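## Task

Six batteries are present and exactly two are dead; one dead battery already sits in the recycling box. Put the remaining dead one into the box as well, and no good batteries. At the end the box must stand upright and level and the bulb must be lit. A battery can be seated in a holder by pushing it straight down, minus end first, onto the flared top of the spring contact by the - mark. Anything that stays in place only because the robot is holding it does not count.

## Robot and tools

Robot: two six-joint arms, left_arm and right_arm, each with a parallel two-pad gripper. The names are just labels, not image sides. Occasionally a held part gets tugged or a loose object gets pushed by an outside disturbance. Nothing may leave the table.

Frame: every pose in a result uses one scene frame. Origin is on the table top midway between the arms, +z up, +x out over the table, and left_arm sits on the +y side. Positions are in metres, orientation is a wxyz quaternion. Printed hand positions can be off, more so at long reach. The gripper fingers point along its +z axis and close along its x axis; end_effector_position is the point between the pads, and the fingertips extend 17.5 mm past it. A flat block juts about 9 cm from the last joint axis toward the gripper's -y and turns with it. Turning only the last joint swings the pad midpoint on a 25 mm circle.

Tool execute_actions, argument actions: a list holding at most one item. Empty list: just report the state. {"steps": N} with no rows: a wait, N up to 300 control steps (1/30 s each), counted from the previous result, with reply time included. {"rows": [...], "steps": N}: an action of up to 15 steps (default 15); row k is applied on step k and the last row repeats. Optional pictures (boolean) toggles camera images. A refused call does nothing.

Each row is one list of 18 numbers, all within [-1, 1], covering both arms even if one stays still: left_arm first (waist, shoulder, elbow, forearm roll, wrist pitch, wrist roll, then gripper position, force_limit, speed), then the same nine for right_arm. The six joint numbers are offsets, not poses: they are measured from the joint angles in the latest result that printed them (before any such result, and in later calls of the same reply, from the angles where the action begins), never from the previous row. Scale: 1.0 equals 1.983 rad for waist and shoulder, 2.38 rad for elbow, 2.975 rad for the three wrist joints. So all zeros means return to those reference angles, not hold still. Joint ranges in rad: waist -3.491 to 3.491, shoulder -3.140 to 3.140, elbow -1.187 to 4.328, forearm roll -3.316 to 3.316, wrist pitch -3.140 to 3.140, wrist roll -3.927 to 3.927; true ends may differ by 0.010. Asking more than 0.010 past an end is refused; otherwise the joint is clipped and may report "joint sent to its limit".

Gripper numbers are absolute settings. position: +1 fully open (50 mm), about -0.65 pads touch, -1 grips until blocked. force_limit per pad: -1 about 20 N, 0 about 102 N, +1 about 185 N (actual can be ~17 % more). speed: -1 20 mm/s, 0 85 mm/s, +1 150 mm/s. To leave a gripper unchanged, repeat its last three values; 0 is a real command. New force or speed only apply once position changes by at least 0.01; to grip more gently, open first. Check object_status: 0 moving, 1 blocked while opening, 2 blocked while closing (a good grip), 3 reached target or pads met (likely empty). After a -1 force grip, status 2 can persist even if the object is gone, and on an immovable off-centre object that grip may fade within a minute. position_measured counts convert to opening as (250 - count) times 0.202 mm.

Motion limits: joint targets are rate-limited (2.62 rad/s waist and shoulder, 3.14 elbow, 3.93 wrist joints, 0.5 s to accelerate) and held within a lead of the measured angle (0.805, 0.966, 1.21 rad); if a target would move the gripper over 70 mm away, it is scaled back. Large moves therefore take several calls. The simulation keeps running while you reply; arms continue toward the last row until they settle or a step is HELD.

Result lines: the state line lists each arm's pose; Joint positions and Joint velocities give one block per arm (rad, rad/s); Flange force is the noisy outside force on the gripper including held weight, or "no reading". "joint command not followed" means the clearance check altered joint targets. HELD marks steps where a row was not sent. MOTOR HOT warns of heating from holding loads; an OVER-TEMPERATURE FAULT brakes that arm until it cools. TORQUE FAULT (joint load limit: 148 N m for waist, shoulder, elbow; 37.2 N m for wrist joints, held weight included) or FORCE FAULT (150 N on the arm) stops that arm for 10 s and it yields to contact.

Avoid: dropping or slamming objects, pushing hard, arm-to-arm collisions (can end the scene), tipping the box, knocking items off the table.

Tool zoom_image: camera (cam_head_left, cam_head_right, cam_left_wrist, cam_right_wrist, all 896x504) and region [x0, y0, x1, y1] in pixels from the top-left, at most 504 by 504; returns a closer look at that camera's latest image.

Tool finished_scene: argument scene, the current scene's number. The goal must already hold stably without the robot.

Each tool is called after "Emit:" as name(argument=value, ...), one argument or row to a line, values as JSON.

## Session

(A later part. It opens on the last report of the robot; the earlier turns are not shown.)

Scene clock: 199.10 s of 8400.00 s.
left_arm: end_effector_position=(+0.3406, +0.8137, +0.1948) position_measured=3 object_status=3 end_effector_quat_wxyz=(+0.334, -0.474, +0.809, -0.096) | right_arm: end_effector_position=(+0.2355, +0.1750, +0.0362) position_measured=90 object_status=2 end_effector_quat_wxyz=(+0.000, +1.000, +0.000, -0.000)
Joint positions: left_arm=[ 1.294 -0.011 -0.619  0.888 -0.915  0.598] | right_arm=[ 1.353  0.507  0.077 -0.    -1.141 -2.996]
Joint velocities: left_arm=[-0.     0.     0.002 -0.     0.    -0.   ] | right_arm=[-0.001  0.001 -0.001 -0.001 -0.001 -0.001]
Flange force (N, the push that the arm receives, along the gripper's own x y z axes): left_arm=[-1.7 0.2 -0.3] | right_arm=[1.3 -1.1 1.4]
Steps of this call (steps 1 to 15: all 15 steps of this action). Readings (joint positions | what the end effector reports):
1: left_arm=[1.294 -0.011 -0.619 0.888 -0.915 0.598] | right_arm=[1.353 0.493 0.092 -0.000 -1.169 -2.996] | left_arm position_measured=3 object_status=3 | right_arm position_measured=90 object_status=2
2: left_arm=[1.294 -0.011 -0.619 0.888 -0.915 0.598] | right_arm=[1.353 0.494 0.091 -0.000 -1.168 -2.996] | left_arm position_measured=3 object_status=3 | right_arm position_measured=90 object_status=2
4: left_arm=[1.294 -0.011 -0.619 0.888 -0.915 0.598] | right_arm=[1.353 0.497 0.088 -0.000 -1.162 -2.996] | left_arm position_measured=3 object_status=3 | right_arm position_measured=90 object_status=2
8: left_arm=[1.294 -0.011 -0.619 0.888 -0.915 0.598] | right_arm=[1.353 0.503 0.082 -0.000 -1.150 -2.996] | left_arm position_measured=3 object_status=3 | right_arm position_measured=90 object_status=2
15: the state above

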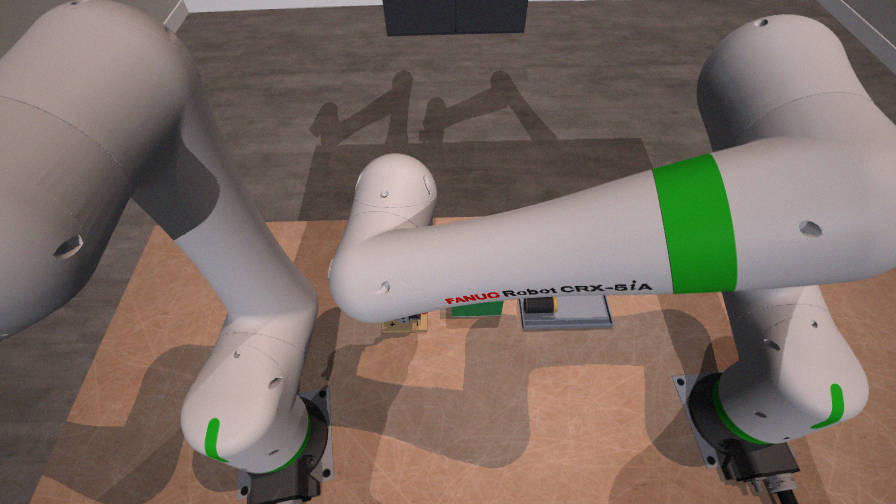

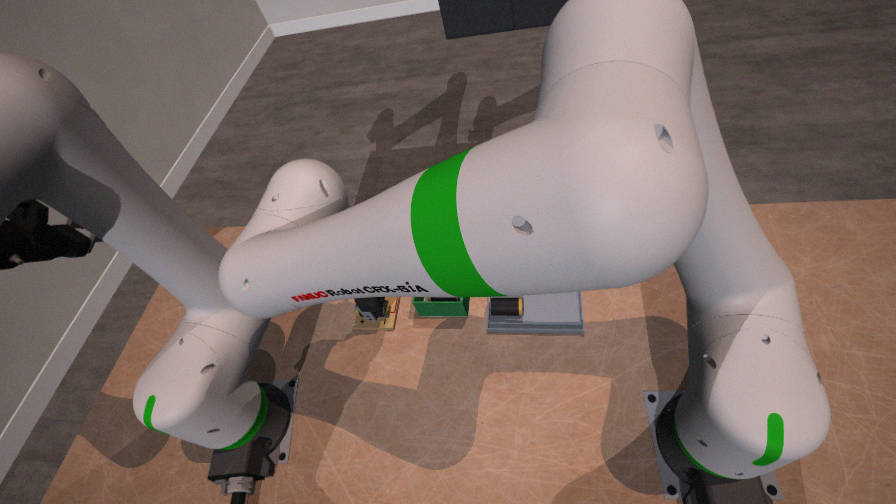

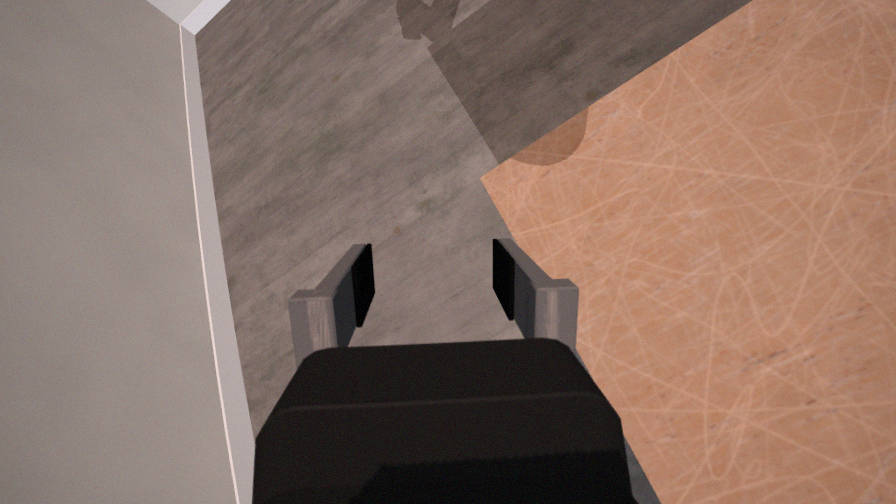

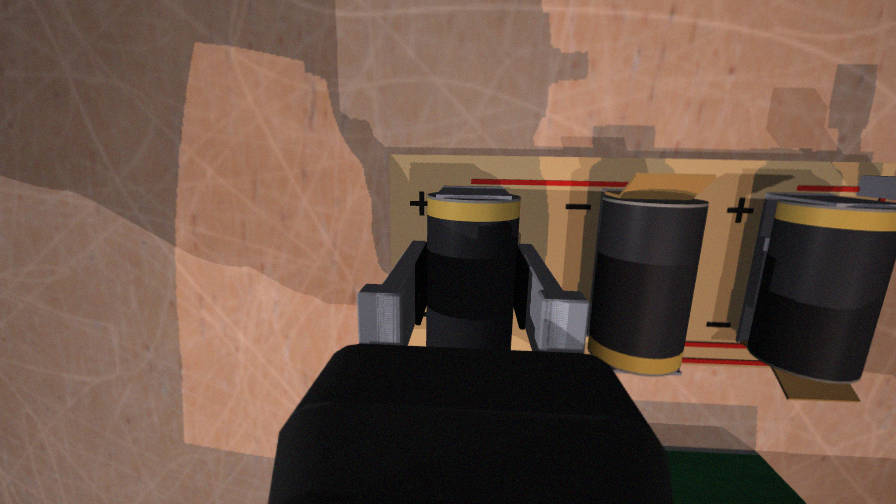

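Emit:
execute_actions(
  actions=[
    {"rows":[[0,0,0,0,0,0,1,0,0,0,0,0,0,0,0,0.8,-0.5,-0.3]],"steps":7},
  ],
  pictures=false,
)

Emit:
execute_actions(
  actions=[
    {"rows":[[0,0,0,0,0,0,1,0,0,0,-0.001,0.0009,0,-0.0014,0,0.8,-0.5,-0.3],[0,0,0,0,0,0,1,0,0,0,-0.0026,0.0024,0,-0.0037,0,0.8,-0.5,-0.3],[0,0,0,0,0,0,1,0,0,0,-0.005,0.0046,0,-0.007,0,0.8,-0.5,-0.3],[0,0,0,0,0,0,1,0,0,0,-0.008,0.0075,0,-0.0113,0,0.8,-0.5,-0.3],[0,0,0,0,0,0,1,0,0,0,-0.0117,0.011,0,-0.0166,0,0.8,-0.5,-0.3],[0,0,0,0,0,0,1,0,0,0,-0.0153,0.0153,0,-0.0224,0,0.8,-0.5,-0.3],[0,0,0,0,0,0,1,0,0,0,-0.0188,0.0196,0,-0.0283,0,0.8,-0.5,-0.3],[0,0,0,0,0,0,1,0,0,0,-0.0224,0.0239,0,-0.0341,0,0.8,-0.5,-0.3],[0,0,0,0,0,0,1,0,0,0,-0.0262,0.0297,0,-0.0412,0,0.8,-0.5,-0.3],[0,0,0,0,0,0,1,0,0,0,-0.0299,0.0354,0,-0.0482,0,0.8,-0.5,-0.3]],"steps":15},
  ],
)

Scene clock: 205.93 s of 8400.00 s.
left_arm: end_effector_position=(+0.3406, +0.8137, +0.1948) position_measured=3 object_status=3 end_effector_quat_wxyz=(+0.334, -0.474, +0.809, -0.096) | right_arm: end_effector_position=(+0.2355, +0.1750, +0.0362) position_measured=32 object_status=0 end_effector_quat_wxyz=(+0.000, +1.000, +0.000, -0.000)
Joint positions: left_arm=[ 1.294 -0.011 -0.619  0.888 -0.915  0.598] | right_arm=[ 1.353  0.507  0.077 -0.    -1.141 -2.996]
Joint velocities: left_arm=[ 0.    -0.    -0.     0.     0.    -0.001] | right_arm=[ 0.    -0.     0.001 -0.002 -0.001  0.003]
Flange force (N, the push that the arm receives, along the gripper's own x y z axes): left_arm=[-2.4 0.0 0.0] | right_arm=[2.8 0.0 0.6]
Steps of this call (steps 1 to 15: the robot went on to your last target; steps 16 to 90: nothing new was sent; then 3.60 s passed at rest; steps 91 to 97: all 7 steps of this action). Readings (joint positions | what the end effector reports):
91: left_arm=[1.294 -0.011 -0.619 0.888 -0.915 0.598] | right_arm=[1.353 0.507 0.077 -0.000 -1.141 -2.996] | left_arm position_measured=3 object_status=3 | right_arm position_measured=86 object_status=0
92: left_arm=[1.294 -0.011 -0.619 0.888 -0.915 0.598] | right_arm=[1.353 0.507 0.077 -0.000 -1.141 -2.996] | left_arm position_measured=3 object_status=3 | right_arm position_measured=75 object_status=0
94: left_arm=[1.294 -0.011 -0.619 0.888 -0.915 0.598] | right_arm=[1.353 0.507 0.077 -0.000 -1.141 -2.996] | left_arm position_measured=3 object_status=3 | right_arm position_measured=54 object_status=0
97: the state above

Scene clock: 206.43 s of 8400.00 s.
left_arm: end_effector_position=(+0.3406, +0.8137, +0.1948) position_measured=3 object_status=3 end_effector_quat_wxyz=(+0.334, -0.474, +0.809, -0.096) | right_arm: end_effector_position=(+0.2355, +0.1750, +0.1051) position_measured=32 object_status=3 end_effector_quat_wxyz=(+0.000, +1.000, +0.000, -0.000)
Joint positions: left_arm=[ 1.294 -0.011 -0.619  0.888 -0.915  0.598] | right_arm=[ 1.353  0.448  0.161 -0.    -1.285 -2.996]
Joint velocities: left_arm=[-0.    -0.     0.001 -0.     0.     0.002] | right_arm=[-0.001  0.001 -0.001  0.    -0.01   0.004]
Flange force (N, the push that the arm receives, along the gripper's own x y z axes): left_arm=[-1.5 -0.4 -0.2] | right_arm=[1.0 1.6 -2.3]
Steps of this call (steps 1 to 15: all 15 steps of this action). Readings (joint positions | what the end effector reports):
1: left_arm=[1.294 -0.011 -0.619 0.888 -0.915 0.598] | right_arm=[1.353 0.507 0.077 -0.000 -1.141 -2.996] | left_arm position_measured=3 object_status=3 | right_arm position_measured=32 object_status=0
2: left_arm=[1.294 -0.011 -0.619 0.888 -0.915 0.598] | right_arm=[1.353 0.507 0.078 -0.000 -1.142 -2.996] | left_arm position_measured=3 object_status=3 | right_arm position_measured=32 object_status=0
4: left_arm=[1.294 -0.011 -0.619 0.888 -0.915 0.598] | right_arm=[1.353 0.502 0.084 -0.000 -1.153 -2.996] | left_arm position_measured=3 object_status=3 | right_arm position_measured=32 object_status=0
8: left_arm=[1.294 -0.011 -0.619 0.888 -0.915 0.598] | right_arm=[1.353 0.480 0.110 -0.000 -1.202 -2.996] | left_arm position_measured=3 object_status=3 | right_arm position_measured=32 object_status=3
15: the state above

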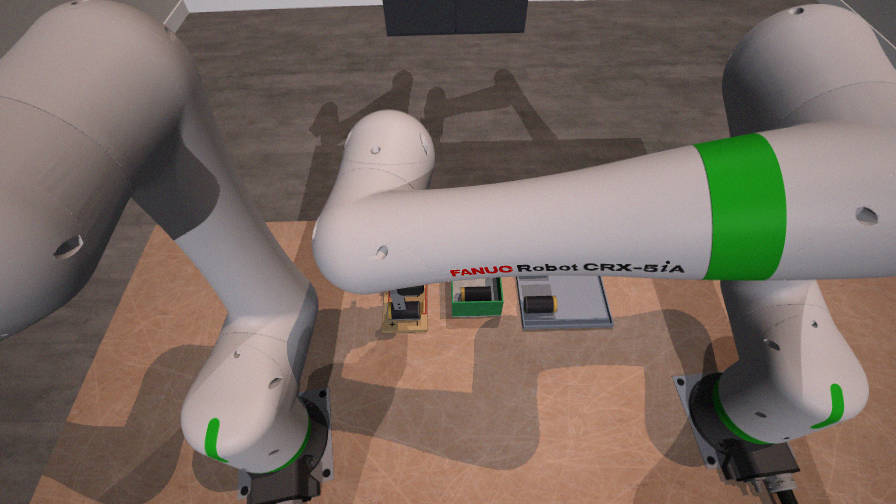

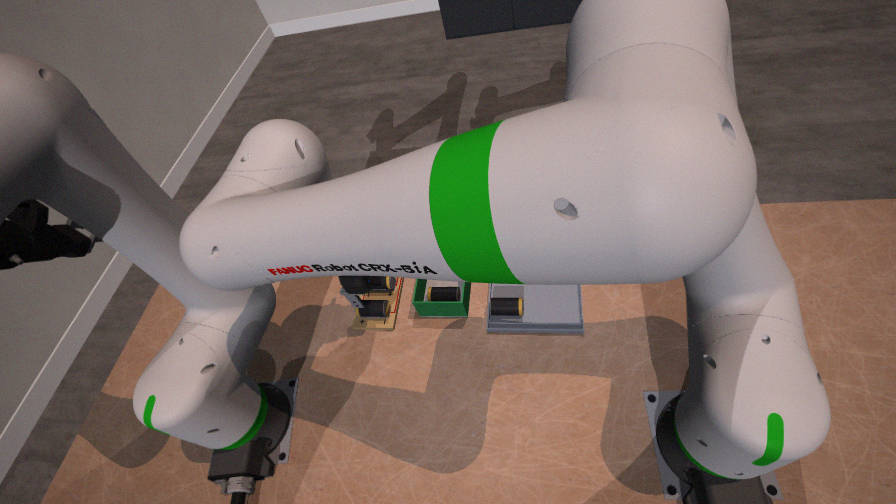

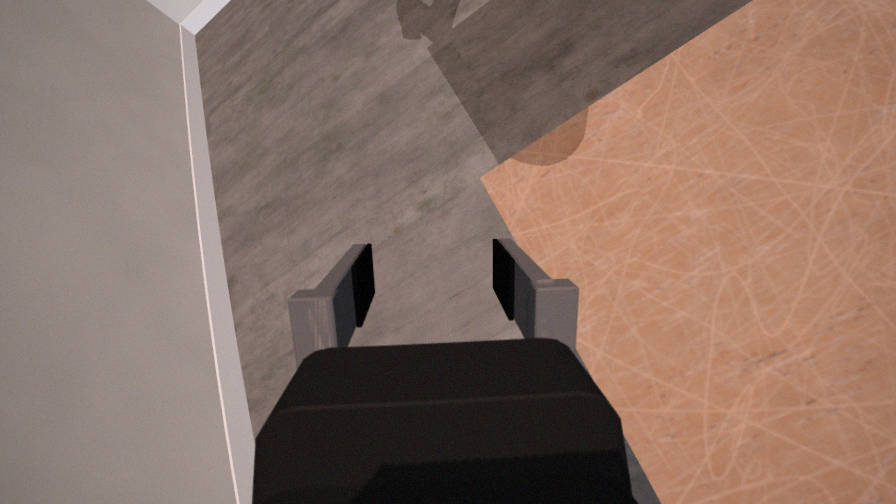

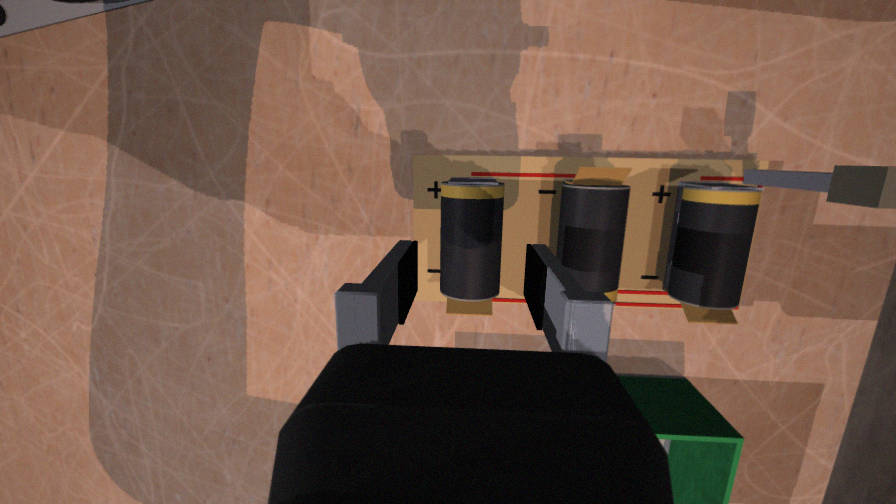

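Emit:
execute_actions(
  actions=[
    {"rows":[[0,0,0,0,0,0,1,0,0,-0.1024,0.08,0.0795,0,-0.0102,0.0716,0.8,-0.5,-0.3]],"steps":15},
  ],
  pictures=false,
)

Emit:
execute_actions(
  actions=[
    {"steps":8},
  ],
)

Scene clock: 213.97 s of 8400.00 s.
left_arm: end_effector_position=(+0.3406, +0.8137, +0.1948) position_measured=3 object_status=3 end_effector_quat_wxyz=(+0.334, -0.474, +0.809, -0.096) | right_arm: end_effector_position=(+0.3651, +0.1765, +0.0851) position_measured=32 object_status=3 end_effector_quat_wxyz=(-0.000, +1.000, +0.005, -0.000)
Joint positions: left_arm=[ 1.294 -0.011 -0.619  0.888 -0.915  0.598] | right_arm=[ 1.15   0.606  0.35  -0.    -1.315 -2.783]
Joint velocities: left_arm=[ 0.     0.    -0.001  0.002  0.    -0.001] | right_arm=[ 0.     0.     0.006  0.    -0.001  0.004]
Flange force (N, the push that the arm receives, along the gripper's own x y z axes): left_arm=[-3.1 0.6 0.0] | right_arm=[2.0 -4.0 0.1]
Steps of this call (steps 1 to 15: the robot went on to your last target; steps 16 to 90: nothing new was sent; then 4.03 s passed at rest; steps 91 to 105: all 15 steps of this action). Readings (joint positions | what the end effector reports):
91: left_arm=[1.294 -0.011 -0.619 0.888 -0.915 0.598] | right_arm=[1.353 0.448 0.161 -0.000 -1.285 -2.996] | left_arm position_measured=3 object_status=3 | right_arm position_measured=32 object_status=3
92: left_arm=[1.294 -0.011 -0.619 0.888 -0.915 0.598] | right_arm=[1.351 0.450 0.164 -0.000 -1.285 -2.994] | left_arm position_measured=3 object_status=3 | right_arm position_measured=32 object_status=3
94: left_arm=[1.294 -0.011 -0.619 0.888 -0.915 0.598] | right_arm=[1.329 0.467 0.185 -0.000 -1.289 -2.970] | left_arm position_measured=3 object_status=3 | right_arm position_measured=32 object_status=3
98: left_arm=[1.294 -0.011 -0.619 0.888 -0.915 0.598] | right_arm=[1.236 0.540 0.271 -0.000 -1.302 -2.873] | left_arm position_measured=3 object_status=3 | right_arm position_measured=32 object_status=3
105: the state above

Scene clock: 214.23 s of 8400.00 s.
left_arm: end_effector_position=(+0.3406, +0.8137, +0.1948) position_measured=3 object_status=3 end_effector_quat_wxyz=(+0.334, -0.474, +0.809, -0.096) | right_arm: end_effector_position=(+0.3651, +0.1765, +0.0851) position_measured=32 object_status=3 end_effector_quat_wxyz=(-0.000, +1.000, +0.005, -0.000)
Joint positions: left_arm=[ 1.294 -0.011 -0.619  0.888 -0.915  0.598] | right_arm=[ 1.15   0.606  0.35  -0.    -1.315 -2.783]
Joint velocities: left_arm=[-0.     0.     0.002  0.002  0.     0.   ] | right_arm=[-0.001  0.     0.001  0.002 -0.001  0.002]
Flange force (N, the push that the arm receives, along the gripper's own x y z axes): left_arm=[-1.5 -1.1 0.2] | right_arm=[3.3 -4.1 -0.1]
Steps of this call (steps 1 to 8: the robot went on to your last target). Readings (joint positions | what the end effector reports):
1: left_arm=[1.294 -0.011 -0.619 0.888 -0.915 0.598] | right_arm=[1.150 0.606 0.350 -0.000 -1.315 -2.783] | left_arm position_measured=3 object_status=3 | right_arm position_measured=32 object_status=3
2: left_arm=[1.294 -0.011 -0.619 0.888 -0.915 0.598] | right_arm=[1.150 0.606 0.350 -0.000 -1.315 -2.783] | left_arm position_measured=3 object_status=3 | right_arm position_measured=32 object_status=3
4: left_arm=[1.294 -0.011 -0.619 0.888 -0.915 0.598] | right_arm=[1.150 0.606 0.350 -0.000 -1.315 -2.783] | left_arm position_measured=3 object_status=3 | right_arm position_measured=32 object_status=3
8: the state above

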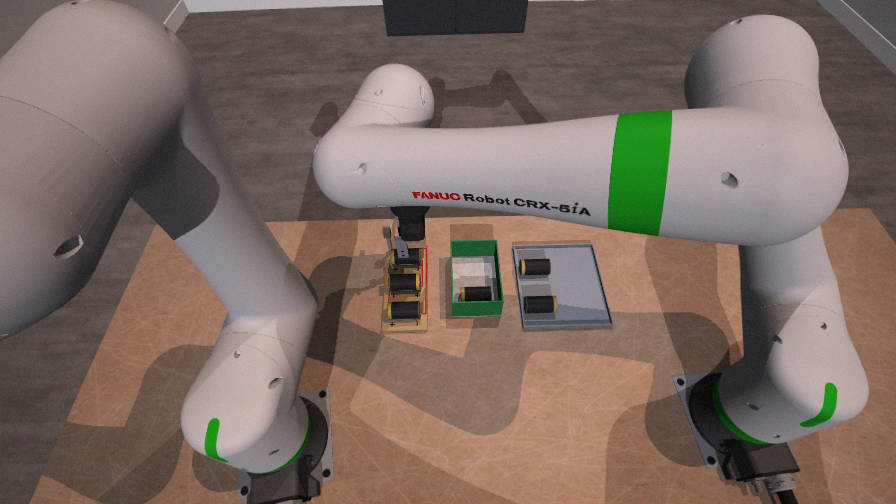

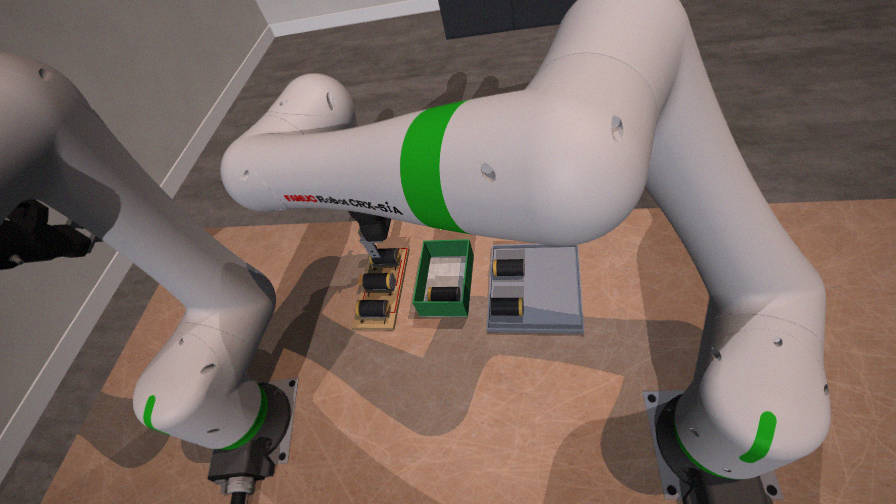

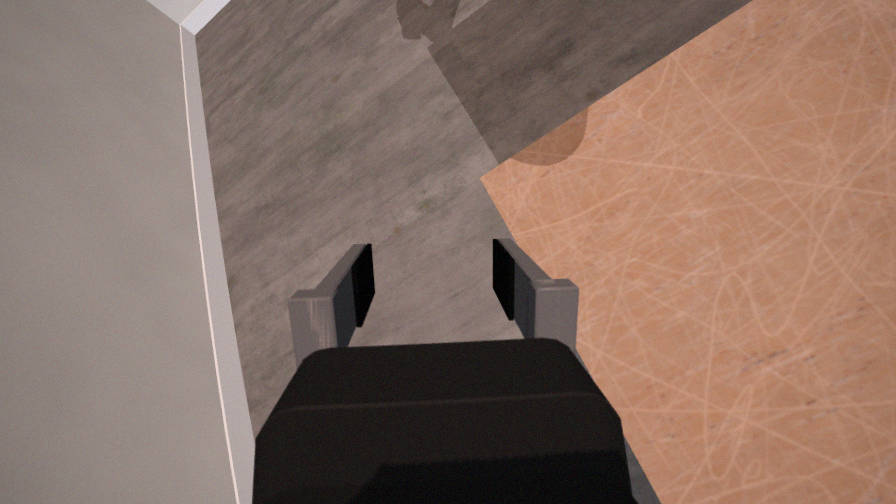

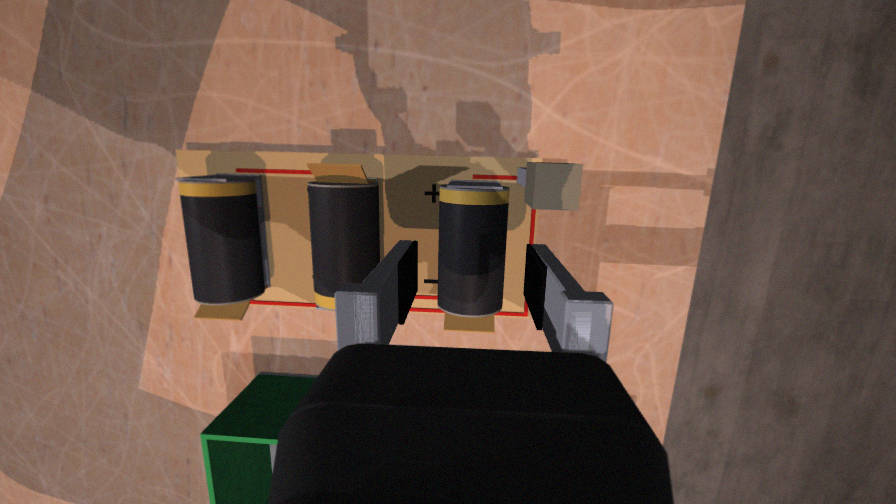

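Emit:
execute_actions(
  actions=[
    {"rows":[[0,0,0,0,0,0,1,0,0,-0.0002,0.0012,-0.002,0,0.0024,0,0.8,-0.5,-0.3],[0,0,0,0,0,0,1,0,0,-0.0004,0.003,-0.0047,0,0.0058,0,0.8,-0.5,-0.3],[0,0,0,0,0,0,1,0,0,-0.0004,0.005,-0.0078,0,0.0096,0,0.8,-0.5,-0.3],[0,0,0,0,0,0,1,0,0,-0.0004,0.007,-0.0108,0,0.0133,0,0.8,-0.5,-0.3],[0,0,0,0,0,0,1,0,0,-0.0004,0.009,-0.0136,0,0.0169,0,0.8,-0.5,-0.3],[0,0,0,0,0,0,1,0,0,-0.0004,0.0112,-0.0162,0,0.0204,0,0.8,-0.5,-0.3],[0,0,0,0,0,0,1,0,0,-0.0004,0.0134,-0.0187,0,0.0239,0,0.8,-0.5,-0.3],[0,0,0,0,0,0,1,0,0,-0.0004,0.0154,-0.0209,0,0.027,0,0.8,-0.5,-0.3],[0,0,0,0,0,0,1,0,0,-0.0004,0.017,-0.0227,0,0.0295,0,0.8,-0.5,-0.3],[0,0,0,0,0,0,1,0,0,-0.0004,0.0182,-0.024,0,0.0313,0,0.8,-0.5,-0.3],[0,0,0,0,0,0,1,0,0,-0.0004,0.0188,-0.0247,0,0.0323,0,0.8,-0.5,-0.3],[0,0,0,0,0,0,1,0,0,-0.0004,0.0191,-0.025,0,0.0327,0,0.8,-0.5,-0.3]],"steps":15},
  ],
  pictures=false,
)

Emit:
execute_actions(
  actions=[
    {"rows":[[0,0,0,0,0,0,1,0,0,0,0,0,0,0,0,-1,-0.5,-0.3]],"steps":13},
  ],
)

Emit:
execute_actions(
  actions=[
    {"rows":[[0,0,0,0,0,0,1,0,0,0,-0.0009,0.001,0,-0.0014,0,-1,-0.5,-0.3],[0,0,0,0,0,0,1,0,0,0,-0.0023,0.0025,0,-0.0035,0,-1,-0.5,-0.3],[0,0,0,0,0,0,1,0,0,0,-0.0043,0.0047,0,-0.0066,0,-1,-0.5,-0.3],[0,0,0,0,0,0,1,0,0,0,-0.007,0.0078,0,-0.0109,0,-1,-0.5,-0.3],[0,0,0,0,0,0,1,0,0,0,-0.0101,0.0114,0,-0.0158,0,-1,-0.5,-0.3],[0,0,0,0,0,0,1,0,0,0,-0.0131,0.0159,0,-0.0214,0,-1,-0.5,-0.3],[0,0,0,0,0,0,1,0,0,0,-0.0161,0.0205,0,-0.0271,0,-1,-0.5,-0.3],[0,0,0,0,0,0,1,0,0,0,-0.0191,0.025,0,-0.0327,0,-1,-0.5,-0.3],[0,0,0,0,0,0,1,0,0,0,-0.0222,0.0311,0,-0.0397,0,-1,-0.5,-0.3],[0,0,0,0,0,0,1,0,0,0,-0.0252,0.0372,0,-0.0466,0,-1,-0.5,-0.3],[0,0,0,0,0,0,1,0,0,0,-0.0252,0.0372,0,-0.0466,0,-1,-0.5,-0.3],[0,0,0,0,0,0,1,0,0,0,-0.0252,0.0372,0,-0.0466,0,-1,-0.5,-0.3],[0,0,0,0,0,0,1,0,0,-0.0207,-0.1958,-0.1629,0,-0.0002,0.0107,-1,-0.5,-0.3]],"steps":15},
  ],
  pictures=false,
)

Emit:
execute_actions(
  actions=[
    {"steps":24},
  ],
)

Scene clock: 233.40 s of 8400.00 s.
left_arm: end_effector_position=(+0.3406, +0.8137, +0.1948) position_measured=3 object_status=3 end_effector_quat_wxyz=(+0.334, -0.474, +0.809, -0.096) | right_arm: end_effector_position=(+0.3656, +0.1763, +0.0362) position_measured=32 object_status=3 end_effector_quat_wxyz=(-0.000, +1.000, +0.005, -0.000)
Joint positions: left_arm=[ 1.294 -0.011 -0.619  0.888 -0.915  0.598] | right_arm=[ 1.15   0.644  0.291 -0.    -1.218 -2.783]
Joint velocities: left_arm=[ 0.    -0.    -0.001 -0.001  0.     0.   ] | right_arm=[-0.     0.    -0.003 -0.001  0.007 -0.001]
Flange force (N, the push that the arm receives, along the gripper's own x y z axes): left_arm=[-1.4 -0.5 0.2] | right_arm=[3.5 -3.3 2.1]
Steps of this call (steps 1 to 15: the robot went on to your last target; steps 16 to 90: nothing new was sent; then 15.67 s passed at rest; steps 91 to 105: all 15 steps of this action). Readings (joint positions | what the end effector reports):
91: left_arm=[1.294 -0.011 -0.619 0.888 -0.915 0.598] | right_arm=[1.150 0.606 0.350 -0.000 -1.315 -2.783] | left_arm position_measured=3 object_status=3 | right_arm position_measured=32 object_status=3
92: left_arm=[1.294 -0.011 -0.619 0.888 -0.915 0.598] | right_arm=[1.150 0.607 0.349 -0.000 -1.312 -2.783] | left_arm position_measured=3 object_status=3 | right_arm position_measured=32 object_status=3
94: left_arm=[1.294 -0.011 -0.619 0.888 -0.915 0.598] | right_arm=[1.150 0.612 0.339 -0.000 -1.298 -2.783] | left_arm position_measured=3 object_status=3 | right_arm position_measured=32 object_status=3
98: left_arm=[1.294 -0.011 -0.619 0.888 -0.915 0.598] | right_arm=[1.150 0.628 0.313 -0.000 -1.256 -2.783] | left_arm position_measured=3 object_status=3 | right_arm position_measured=32 object_status=3
105: the state above

Scene clock: 233.83 s of 8400.00 s.
left_arm: end_effector_position=(+0.3406, +0.8137, +0.1948) position_measured=3 object_status=3 end_effector_quat_wxyz=(+0.334, -0.474, +0.809, -0.096) | right_arm: end_effector_position=(+0.3656, +0.1763, +0.0362) position_measured=90 object_status=2 end_effector_quat_wxyz=(-0.000, +1.000, +0.005, -0.000)
Joint positions: left_arm=[ 1.294 -0.011 -0.619  0.888 -0.915  0.598] | right_arm=[ 1.15   0.644  0.291 -0.    -1.218 -2.783]
Joint velocities: left_arm=[ 0.     0.    -0.     0.001  0.     0.002] | right_arm=[-0.    -0.    -0.    -0.    -0.001  0.   ]
Flange force (N, the push that the arm receives, along the gripper's own x y z axes): left_arm=[-1.3 0.0 -0.1] | right_arm=[4.7 -2.1 2.0]
Steps of this call (steps 1 to 13: all 13 steps of this action). Readings (joint positions | what the end effector reports):
1: left_arm=[1.294 -0.011 -0.619 0.888 -0.915 0.598] | right_arm=[1.150 0.644 0.291 -0.000 -1.218 -2.783] | left_arm position_measured=3 object_status=3 | right_arm position_measured=36 object_status=0
2: left_arm=[1.294 -0.011 -0.619 0.888 -0.915 0.598] | right_arm=[1.150 0.644 0.291 -0.000 -1.218 -2.783] | left_arm position_measured=3 object_status=3 | right_arm position_measured=47 object_status=0
4: left_arm=[1.294 -0.011 -0.619 0.888 -0.915 0.598] | right_arm=[1.150 0.644 0.291 -0.000 -1.218 -2.783] | left_arm position_measured=3 object_status=3 | right_arm position_measured=68 object_status=0
8: left_arm=[1.294 -0.011 -0.619 0.888 -0.915 0.598] | right_arm=[1.150 0.644 0.291 -0.000 -1.218 -2.783] | left_arm position_measured=3 object_status=3 | right_arm position_measured=90 object_status=0
13: the state above

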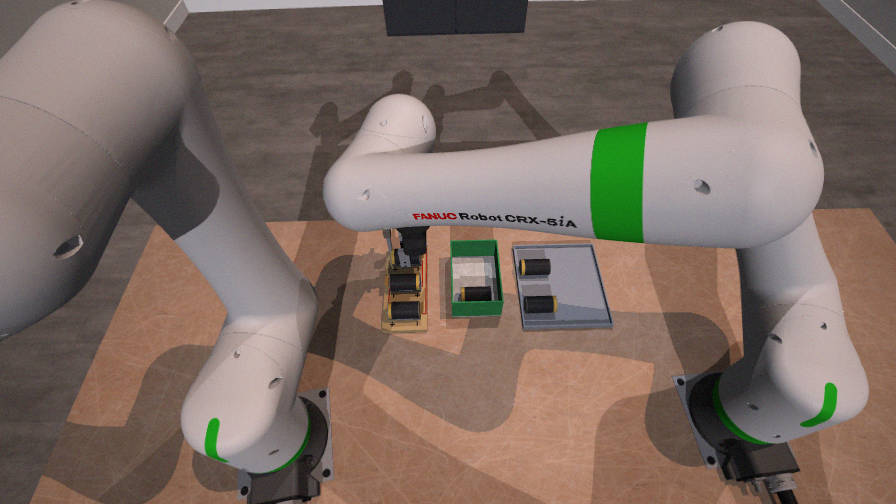

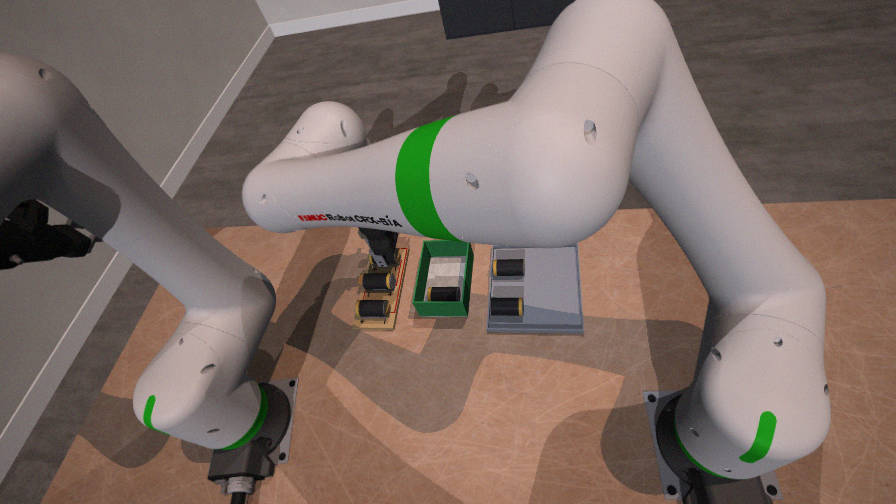

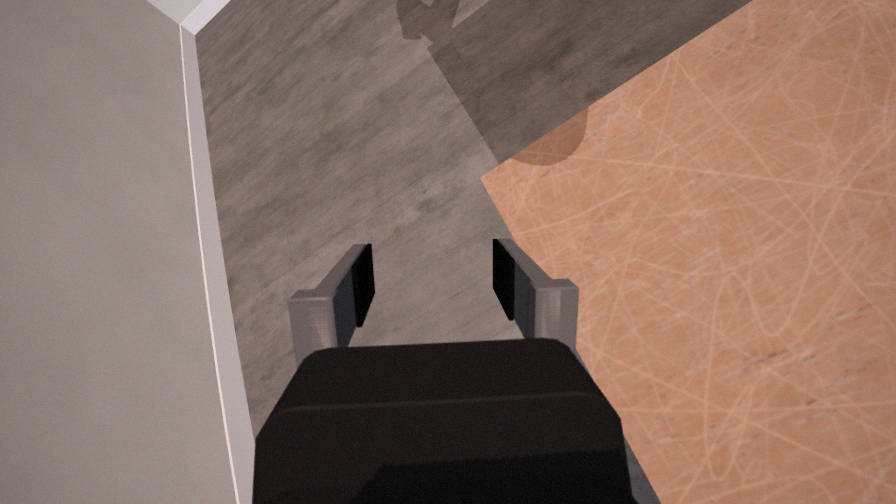

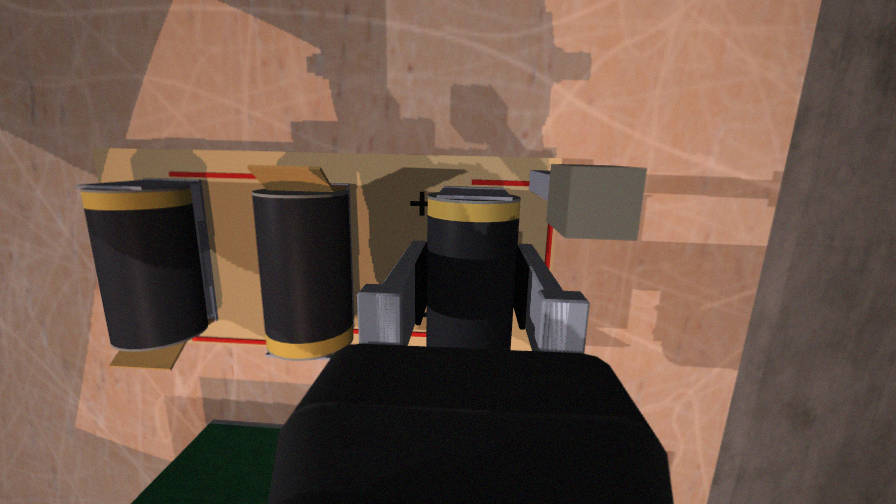

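Scene clock: 234.33 s of 8400.00 s.
left_arm: end_effector_position=(+0.3406, +0.8137, +0.1948) position_measured=3 object_status=3 end_effector_quat_wxyz=(+0.334, -0.474, +0.809, -0.096) | right_arm: end_effector_position=(+0.3657, +0.1746, +0.1101) position_measured=90 object_status=2 end_effector_quat_wxyz=(-0.003, +1.000, +0.005, +0.001)
Joint positions: left_arm=[ 1.294 -0.011 -0.619  0.888 -0.915  0.598] | right_arm=[ 1.149  0.582  0.373 -0.    -1.355 -2.782]
Joint velocities: left_arm=[ 0.    -0.    -0.     0.001  0.    -0.003] | right_arm=[-0.031 -0.327 -0.257  0.     0.04   0.024]
Flange force (N, the push that the arm receives, along the gripper's own x y z axes): left_arm=[-1.6 -0.1 -1.2] | right_arm=[11.2 -28.3 13.2]
Steps of this call (steps 1 to 15: all 15 steps of this action). Readings (joint positions | what the end effector reports):
1: left_arm=[1.294 -0.011 -0.619 0.888 -0.915 0.598] | right_arm=[1.150 0.644 0.291 -0.000 -1.218 -2.783] | left_arm position_measured=3 object_status=3 | right_arm position_measured=90 object_status=2
2: left_arm=[1.294 -0.011 -0.619 0.888 -0.915 0.598] | right_arm=[1.150 0.644 0.292 -0.000 -1.219 -2.783] | left_arm position_measured=3 object_status=3 | right_arm position_measured=90 object_status=2
4: left_arm=[1.294 -0.011 -0.619 0.888 -0.915 0.598] | right_arm=[1.150 0.639 0.298 -0.000 -1.229 -2.783] | left_arm position_measured=3 object_status=3 | right_arm position_measured=90 object_status=2
8: left_arm=[1.294 -0.011 -0.619 0.888 -0.915 0.598] | right_arm=[1.150 0.620 0.325 -0.000 -1.276 -2.783] | left_arm position_measured=3 object_status=3 | right_arm position_measured=90 object_status=2
15: the state above

Scene clock: 235.13 s of 8400.00 s.
left_arm: end_effector_position=(+0.3406, +0.8137, +0.1948) position_measured=3 object_status=3 end_effector_quat_wxyz=(+0.334, -0.474, +0.809, -0.096) | right_arm: end_effector_position=(+0.3348, +0.0300, +0.1052) position_measured=90 object_status=2 end_effector_quat_wxyz=(-0.000, +1.000, +0.000, +0.000)
Joint positions: left_arm=[ 1.294 -0.011 -0.619  0.888 -0.915  0.598] | right_arm=[ 1.109  0.256 -0.097 -0.    -1.218 -2.751]
Joint velocities: left_arm=[-0.     0.    -0.001  0.     0.    -0.001] | right_arm=[ 0.001 -0.     0.001 -0.    -0.001  0.   ]
Flange force (N, the push that the arm receives, along the gripper's own x y z axes): left_arm=[-1.2 0.0 -0.7] | right_arm=[4.2 -1.4 2.1]
Steps of this call (steps 1 to 24: the robot went on to your last target). Readings (joint positions | what the end effector reports):
1: left_arm=[1.294 -0.011 -0.619 0.888 -0.915 0.598] | right_arm=[1.147 0.569 0.360 -0.000 -1.351 -2.781] | left_arm position_measured=3 object_status=3 | right_arm position_measured=90 object_status=2
2: left_arm=[1.294 -0.011 -0.619 0.888 -0.915 0.598] | right_arm=[1.145 0.551 0.341 -0.000 -1.345 -2.780] | left_arm position_measured=3 object_status=3 | right_arm position_measured=90 object_status=2
4: left_arm=[1.294 -0.011 -0.619 0.888 -0.915 0.598] | right_arm=[1.140 0.501 0.281 -0.000 -1.327 -2.775] | left_arm position_measured=3 object_status=3 | right_arm position_measured=90 object_status=2
8: left_arm=[1.294 -0.011 -0.619 0.888 -0.915 0.598] | right_arm=[1.126 0.396 0.119 -0.000 -1.280 -2.765] | left_arm position_measured=3 object_status=3 | right_arm position_measured=90 object_status=2
24: the state above

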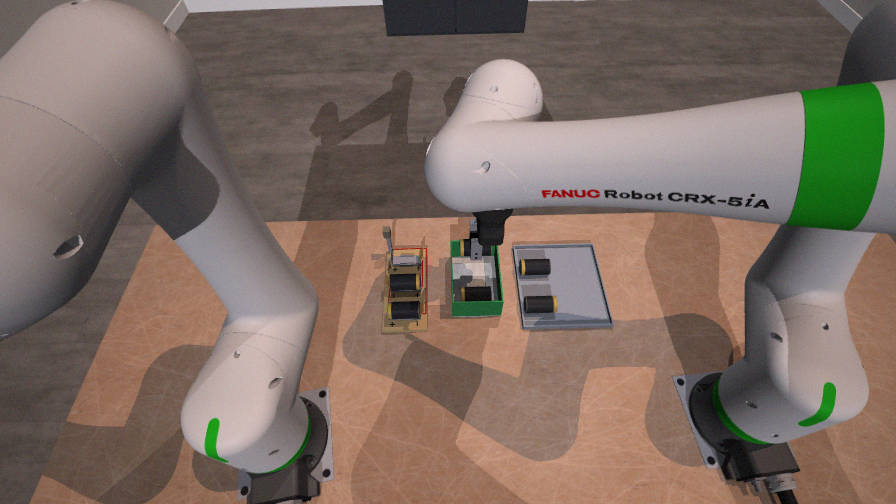

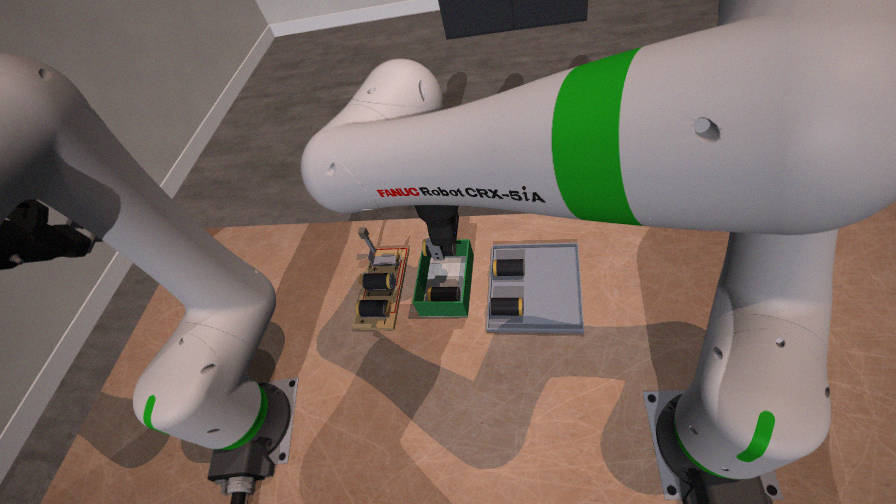

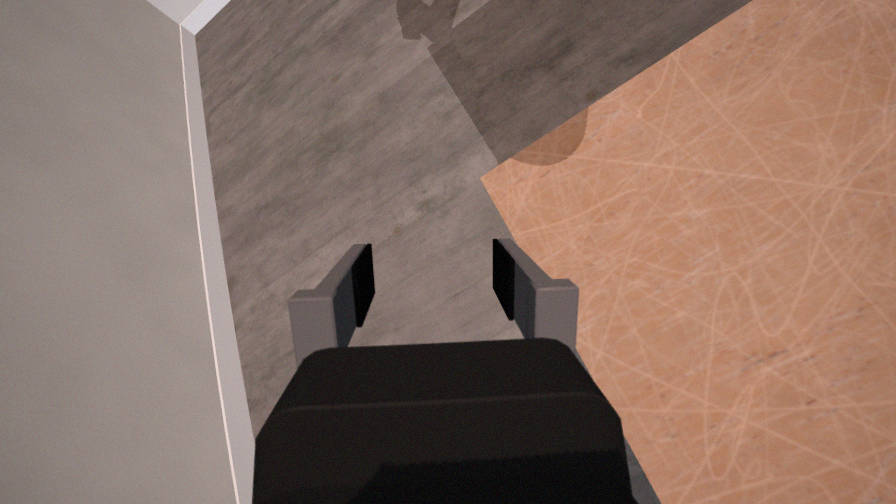

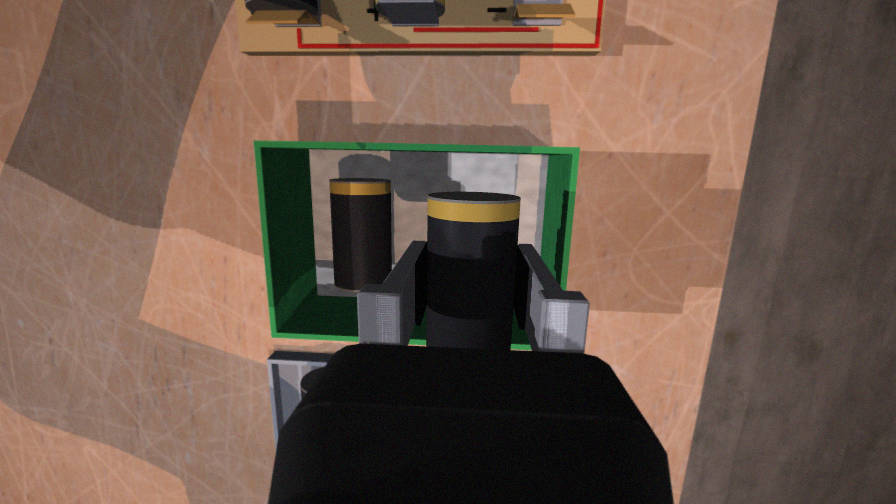

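Emit:
execute_actions(
  actions=[],
)

Scene clock: 247.57 s of 8400.00 s.
left_arm: end_effector_position=(+0.3406, +0.8137, +0.1948) position_measured=3 object_status=3 end_effector_quat_wxyz=(+0.334, -0.474, +0.809, -0.096) | right_arm: end_effector_position=(+0.3348, +0.0300, +0.1052) position_measured=90 object_status=2 end_effector_quat_wxyz=(-0.000, +1.000, +0.000, -0.000)
Joint positions: left_arm=[ 1.294 -0.011 -0.619  0.888 -0.915  0.598] | right_arm=[ 1.109  0.256 -0.097 -0.    -1.218 -2.751]
Joint velocities: left_arm=[ 0.     0.    -0.    -0.002 -0.     0.001] | right_arm=[-0.     0.001  0.001 -0.001 -0.001  0.001]
Flange force (N, the push that the arm receives, along the gripper's own x y z axes): left_arm=[-2.0 0.0 0.0] | right_arm=[2.8 -2.9 0.9]
Steps of this call (steps 1 to 15: the robot went on to your last target; steps 16 to 90: nothing new was sent; then 9.43 s passed at rest). Readings (joint positions | what the end effector reports):
1: left_arm=[1.294 -0.011 -0.619 0.888 -0.915 0.598] | right_arm=[1.109 0.256 -0.097 -0.000 -1.218 -2.751] | left_arm position_measured=3 object_status=3 | right_arm position_measured=90 object_status=2
2: left_arm=[1.294 -0.011 -0.619 0.888 -0.915 0.598] | right_arm=[1.109 0.256 -0.097 -0.000 -1.218 -2.751] | left_arm position_measured=3 object_status=3 | right_arm position_measured=90 object_status=2
4: left_arm=[1.294 -0.011 -0.619 0.888 -0.915 0.598] | right_arm=[1.109 0.256 -0.097 -0.000 -1.218 -2.751] | left_arm position_measured=3 object_status=3 | right_arm position_measured=90 object_status=2
8: left_arm=[1.294 -0.011 -0.619 0.888 -0.915 0.598] | right_arm=[1.109 0.256 -0.097 -0.000 -1.218 -2.751] | left_arm position_measured=3 object_status=3 | right_arm position_measured=90 object_status=2
90: the state above
All arms were judged still, so your last target was given up. Only a new action makes them travel on or press farther. Fingers that are still opening or closing keep moving.

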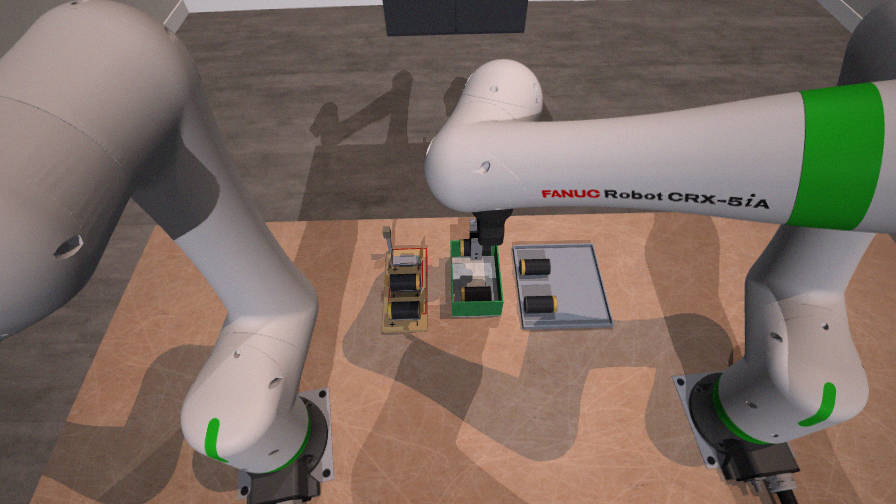

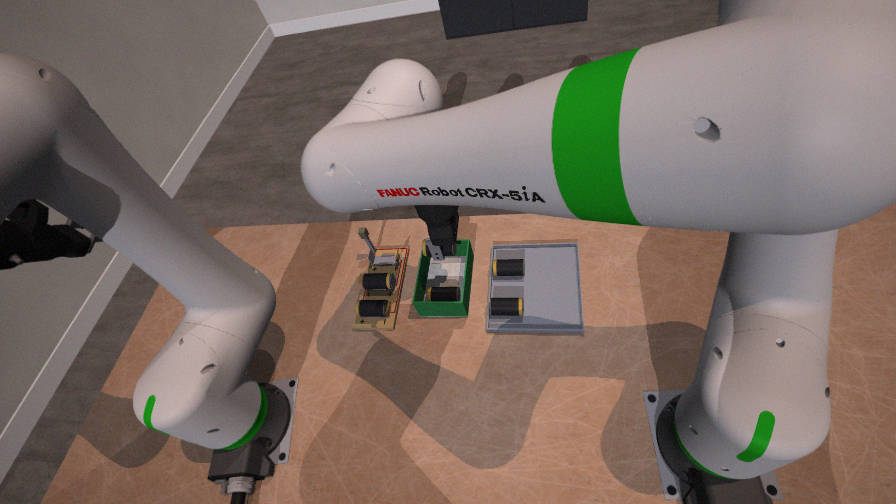

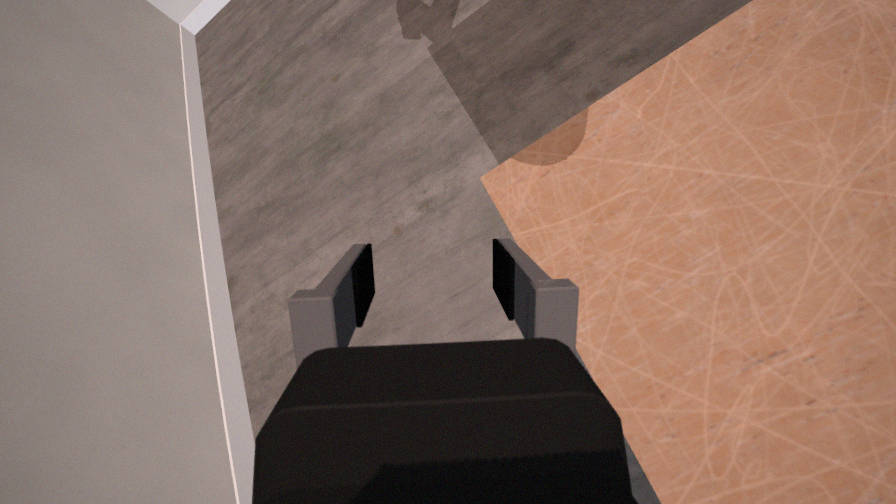

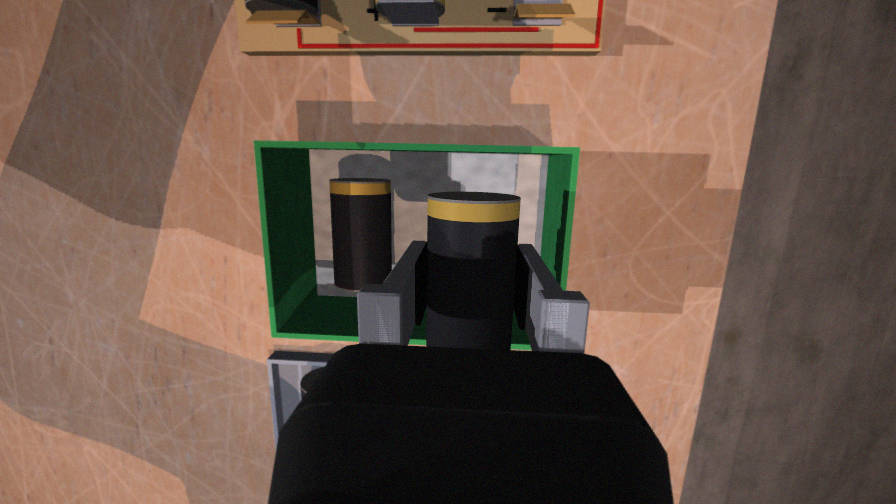

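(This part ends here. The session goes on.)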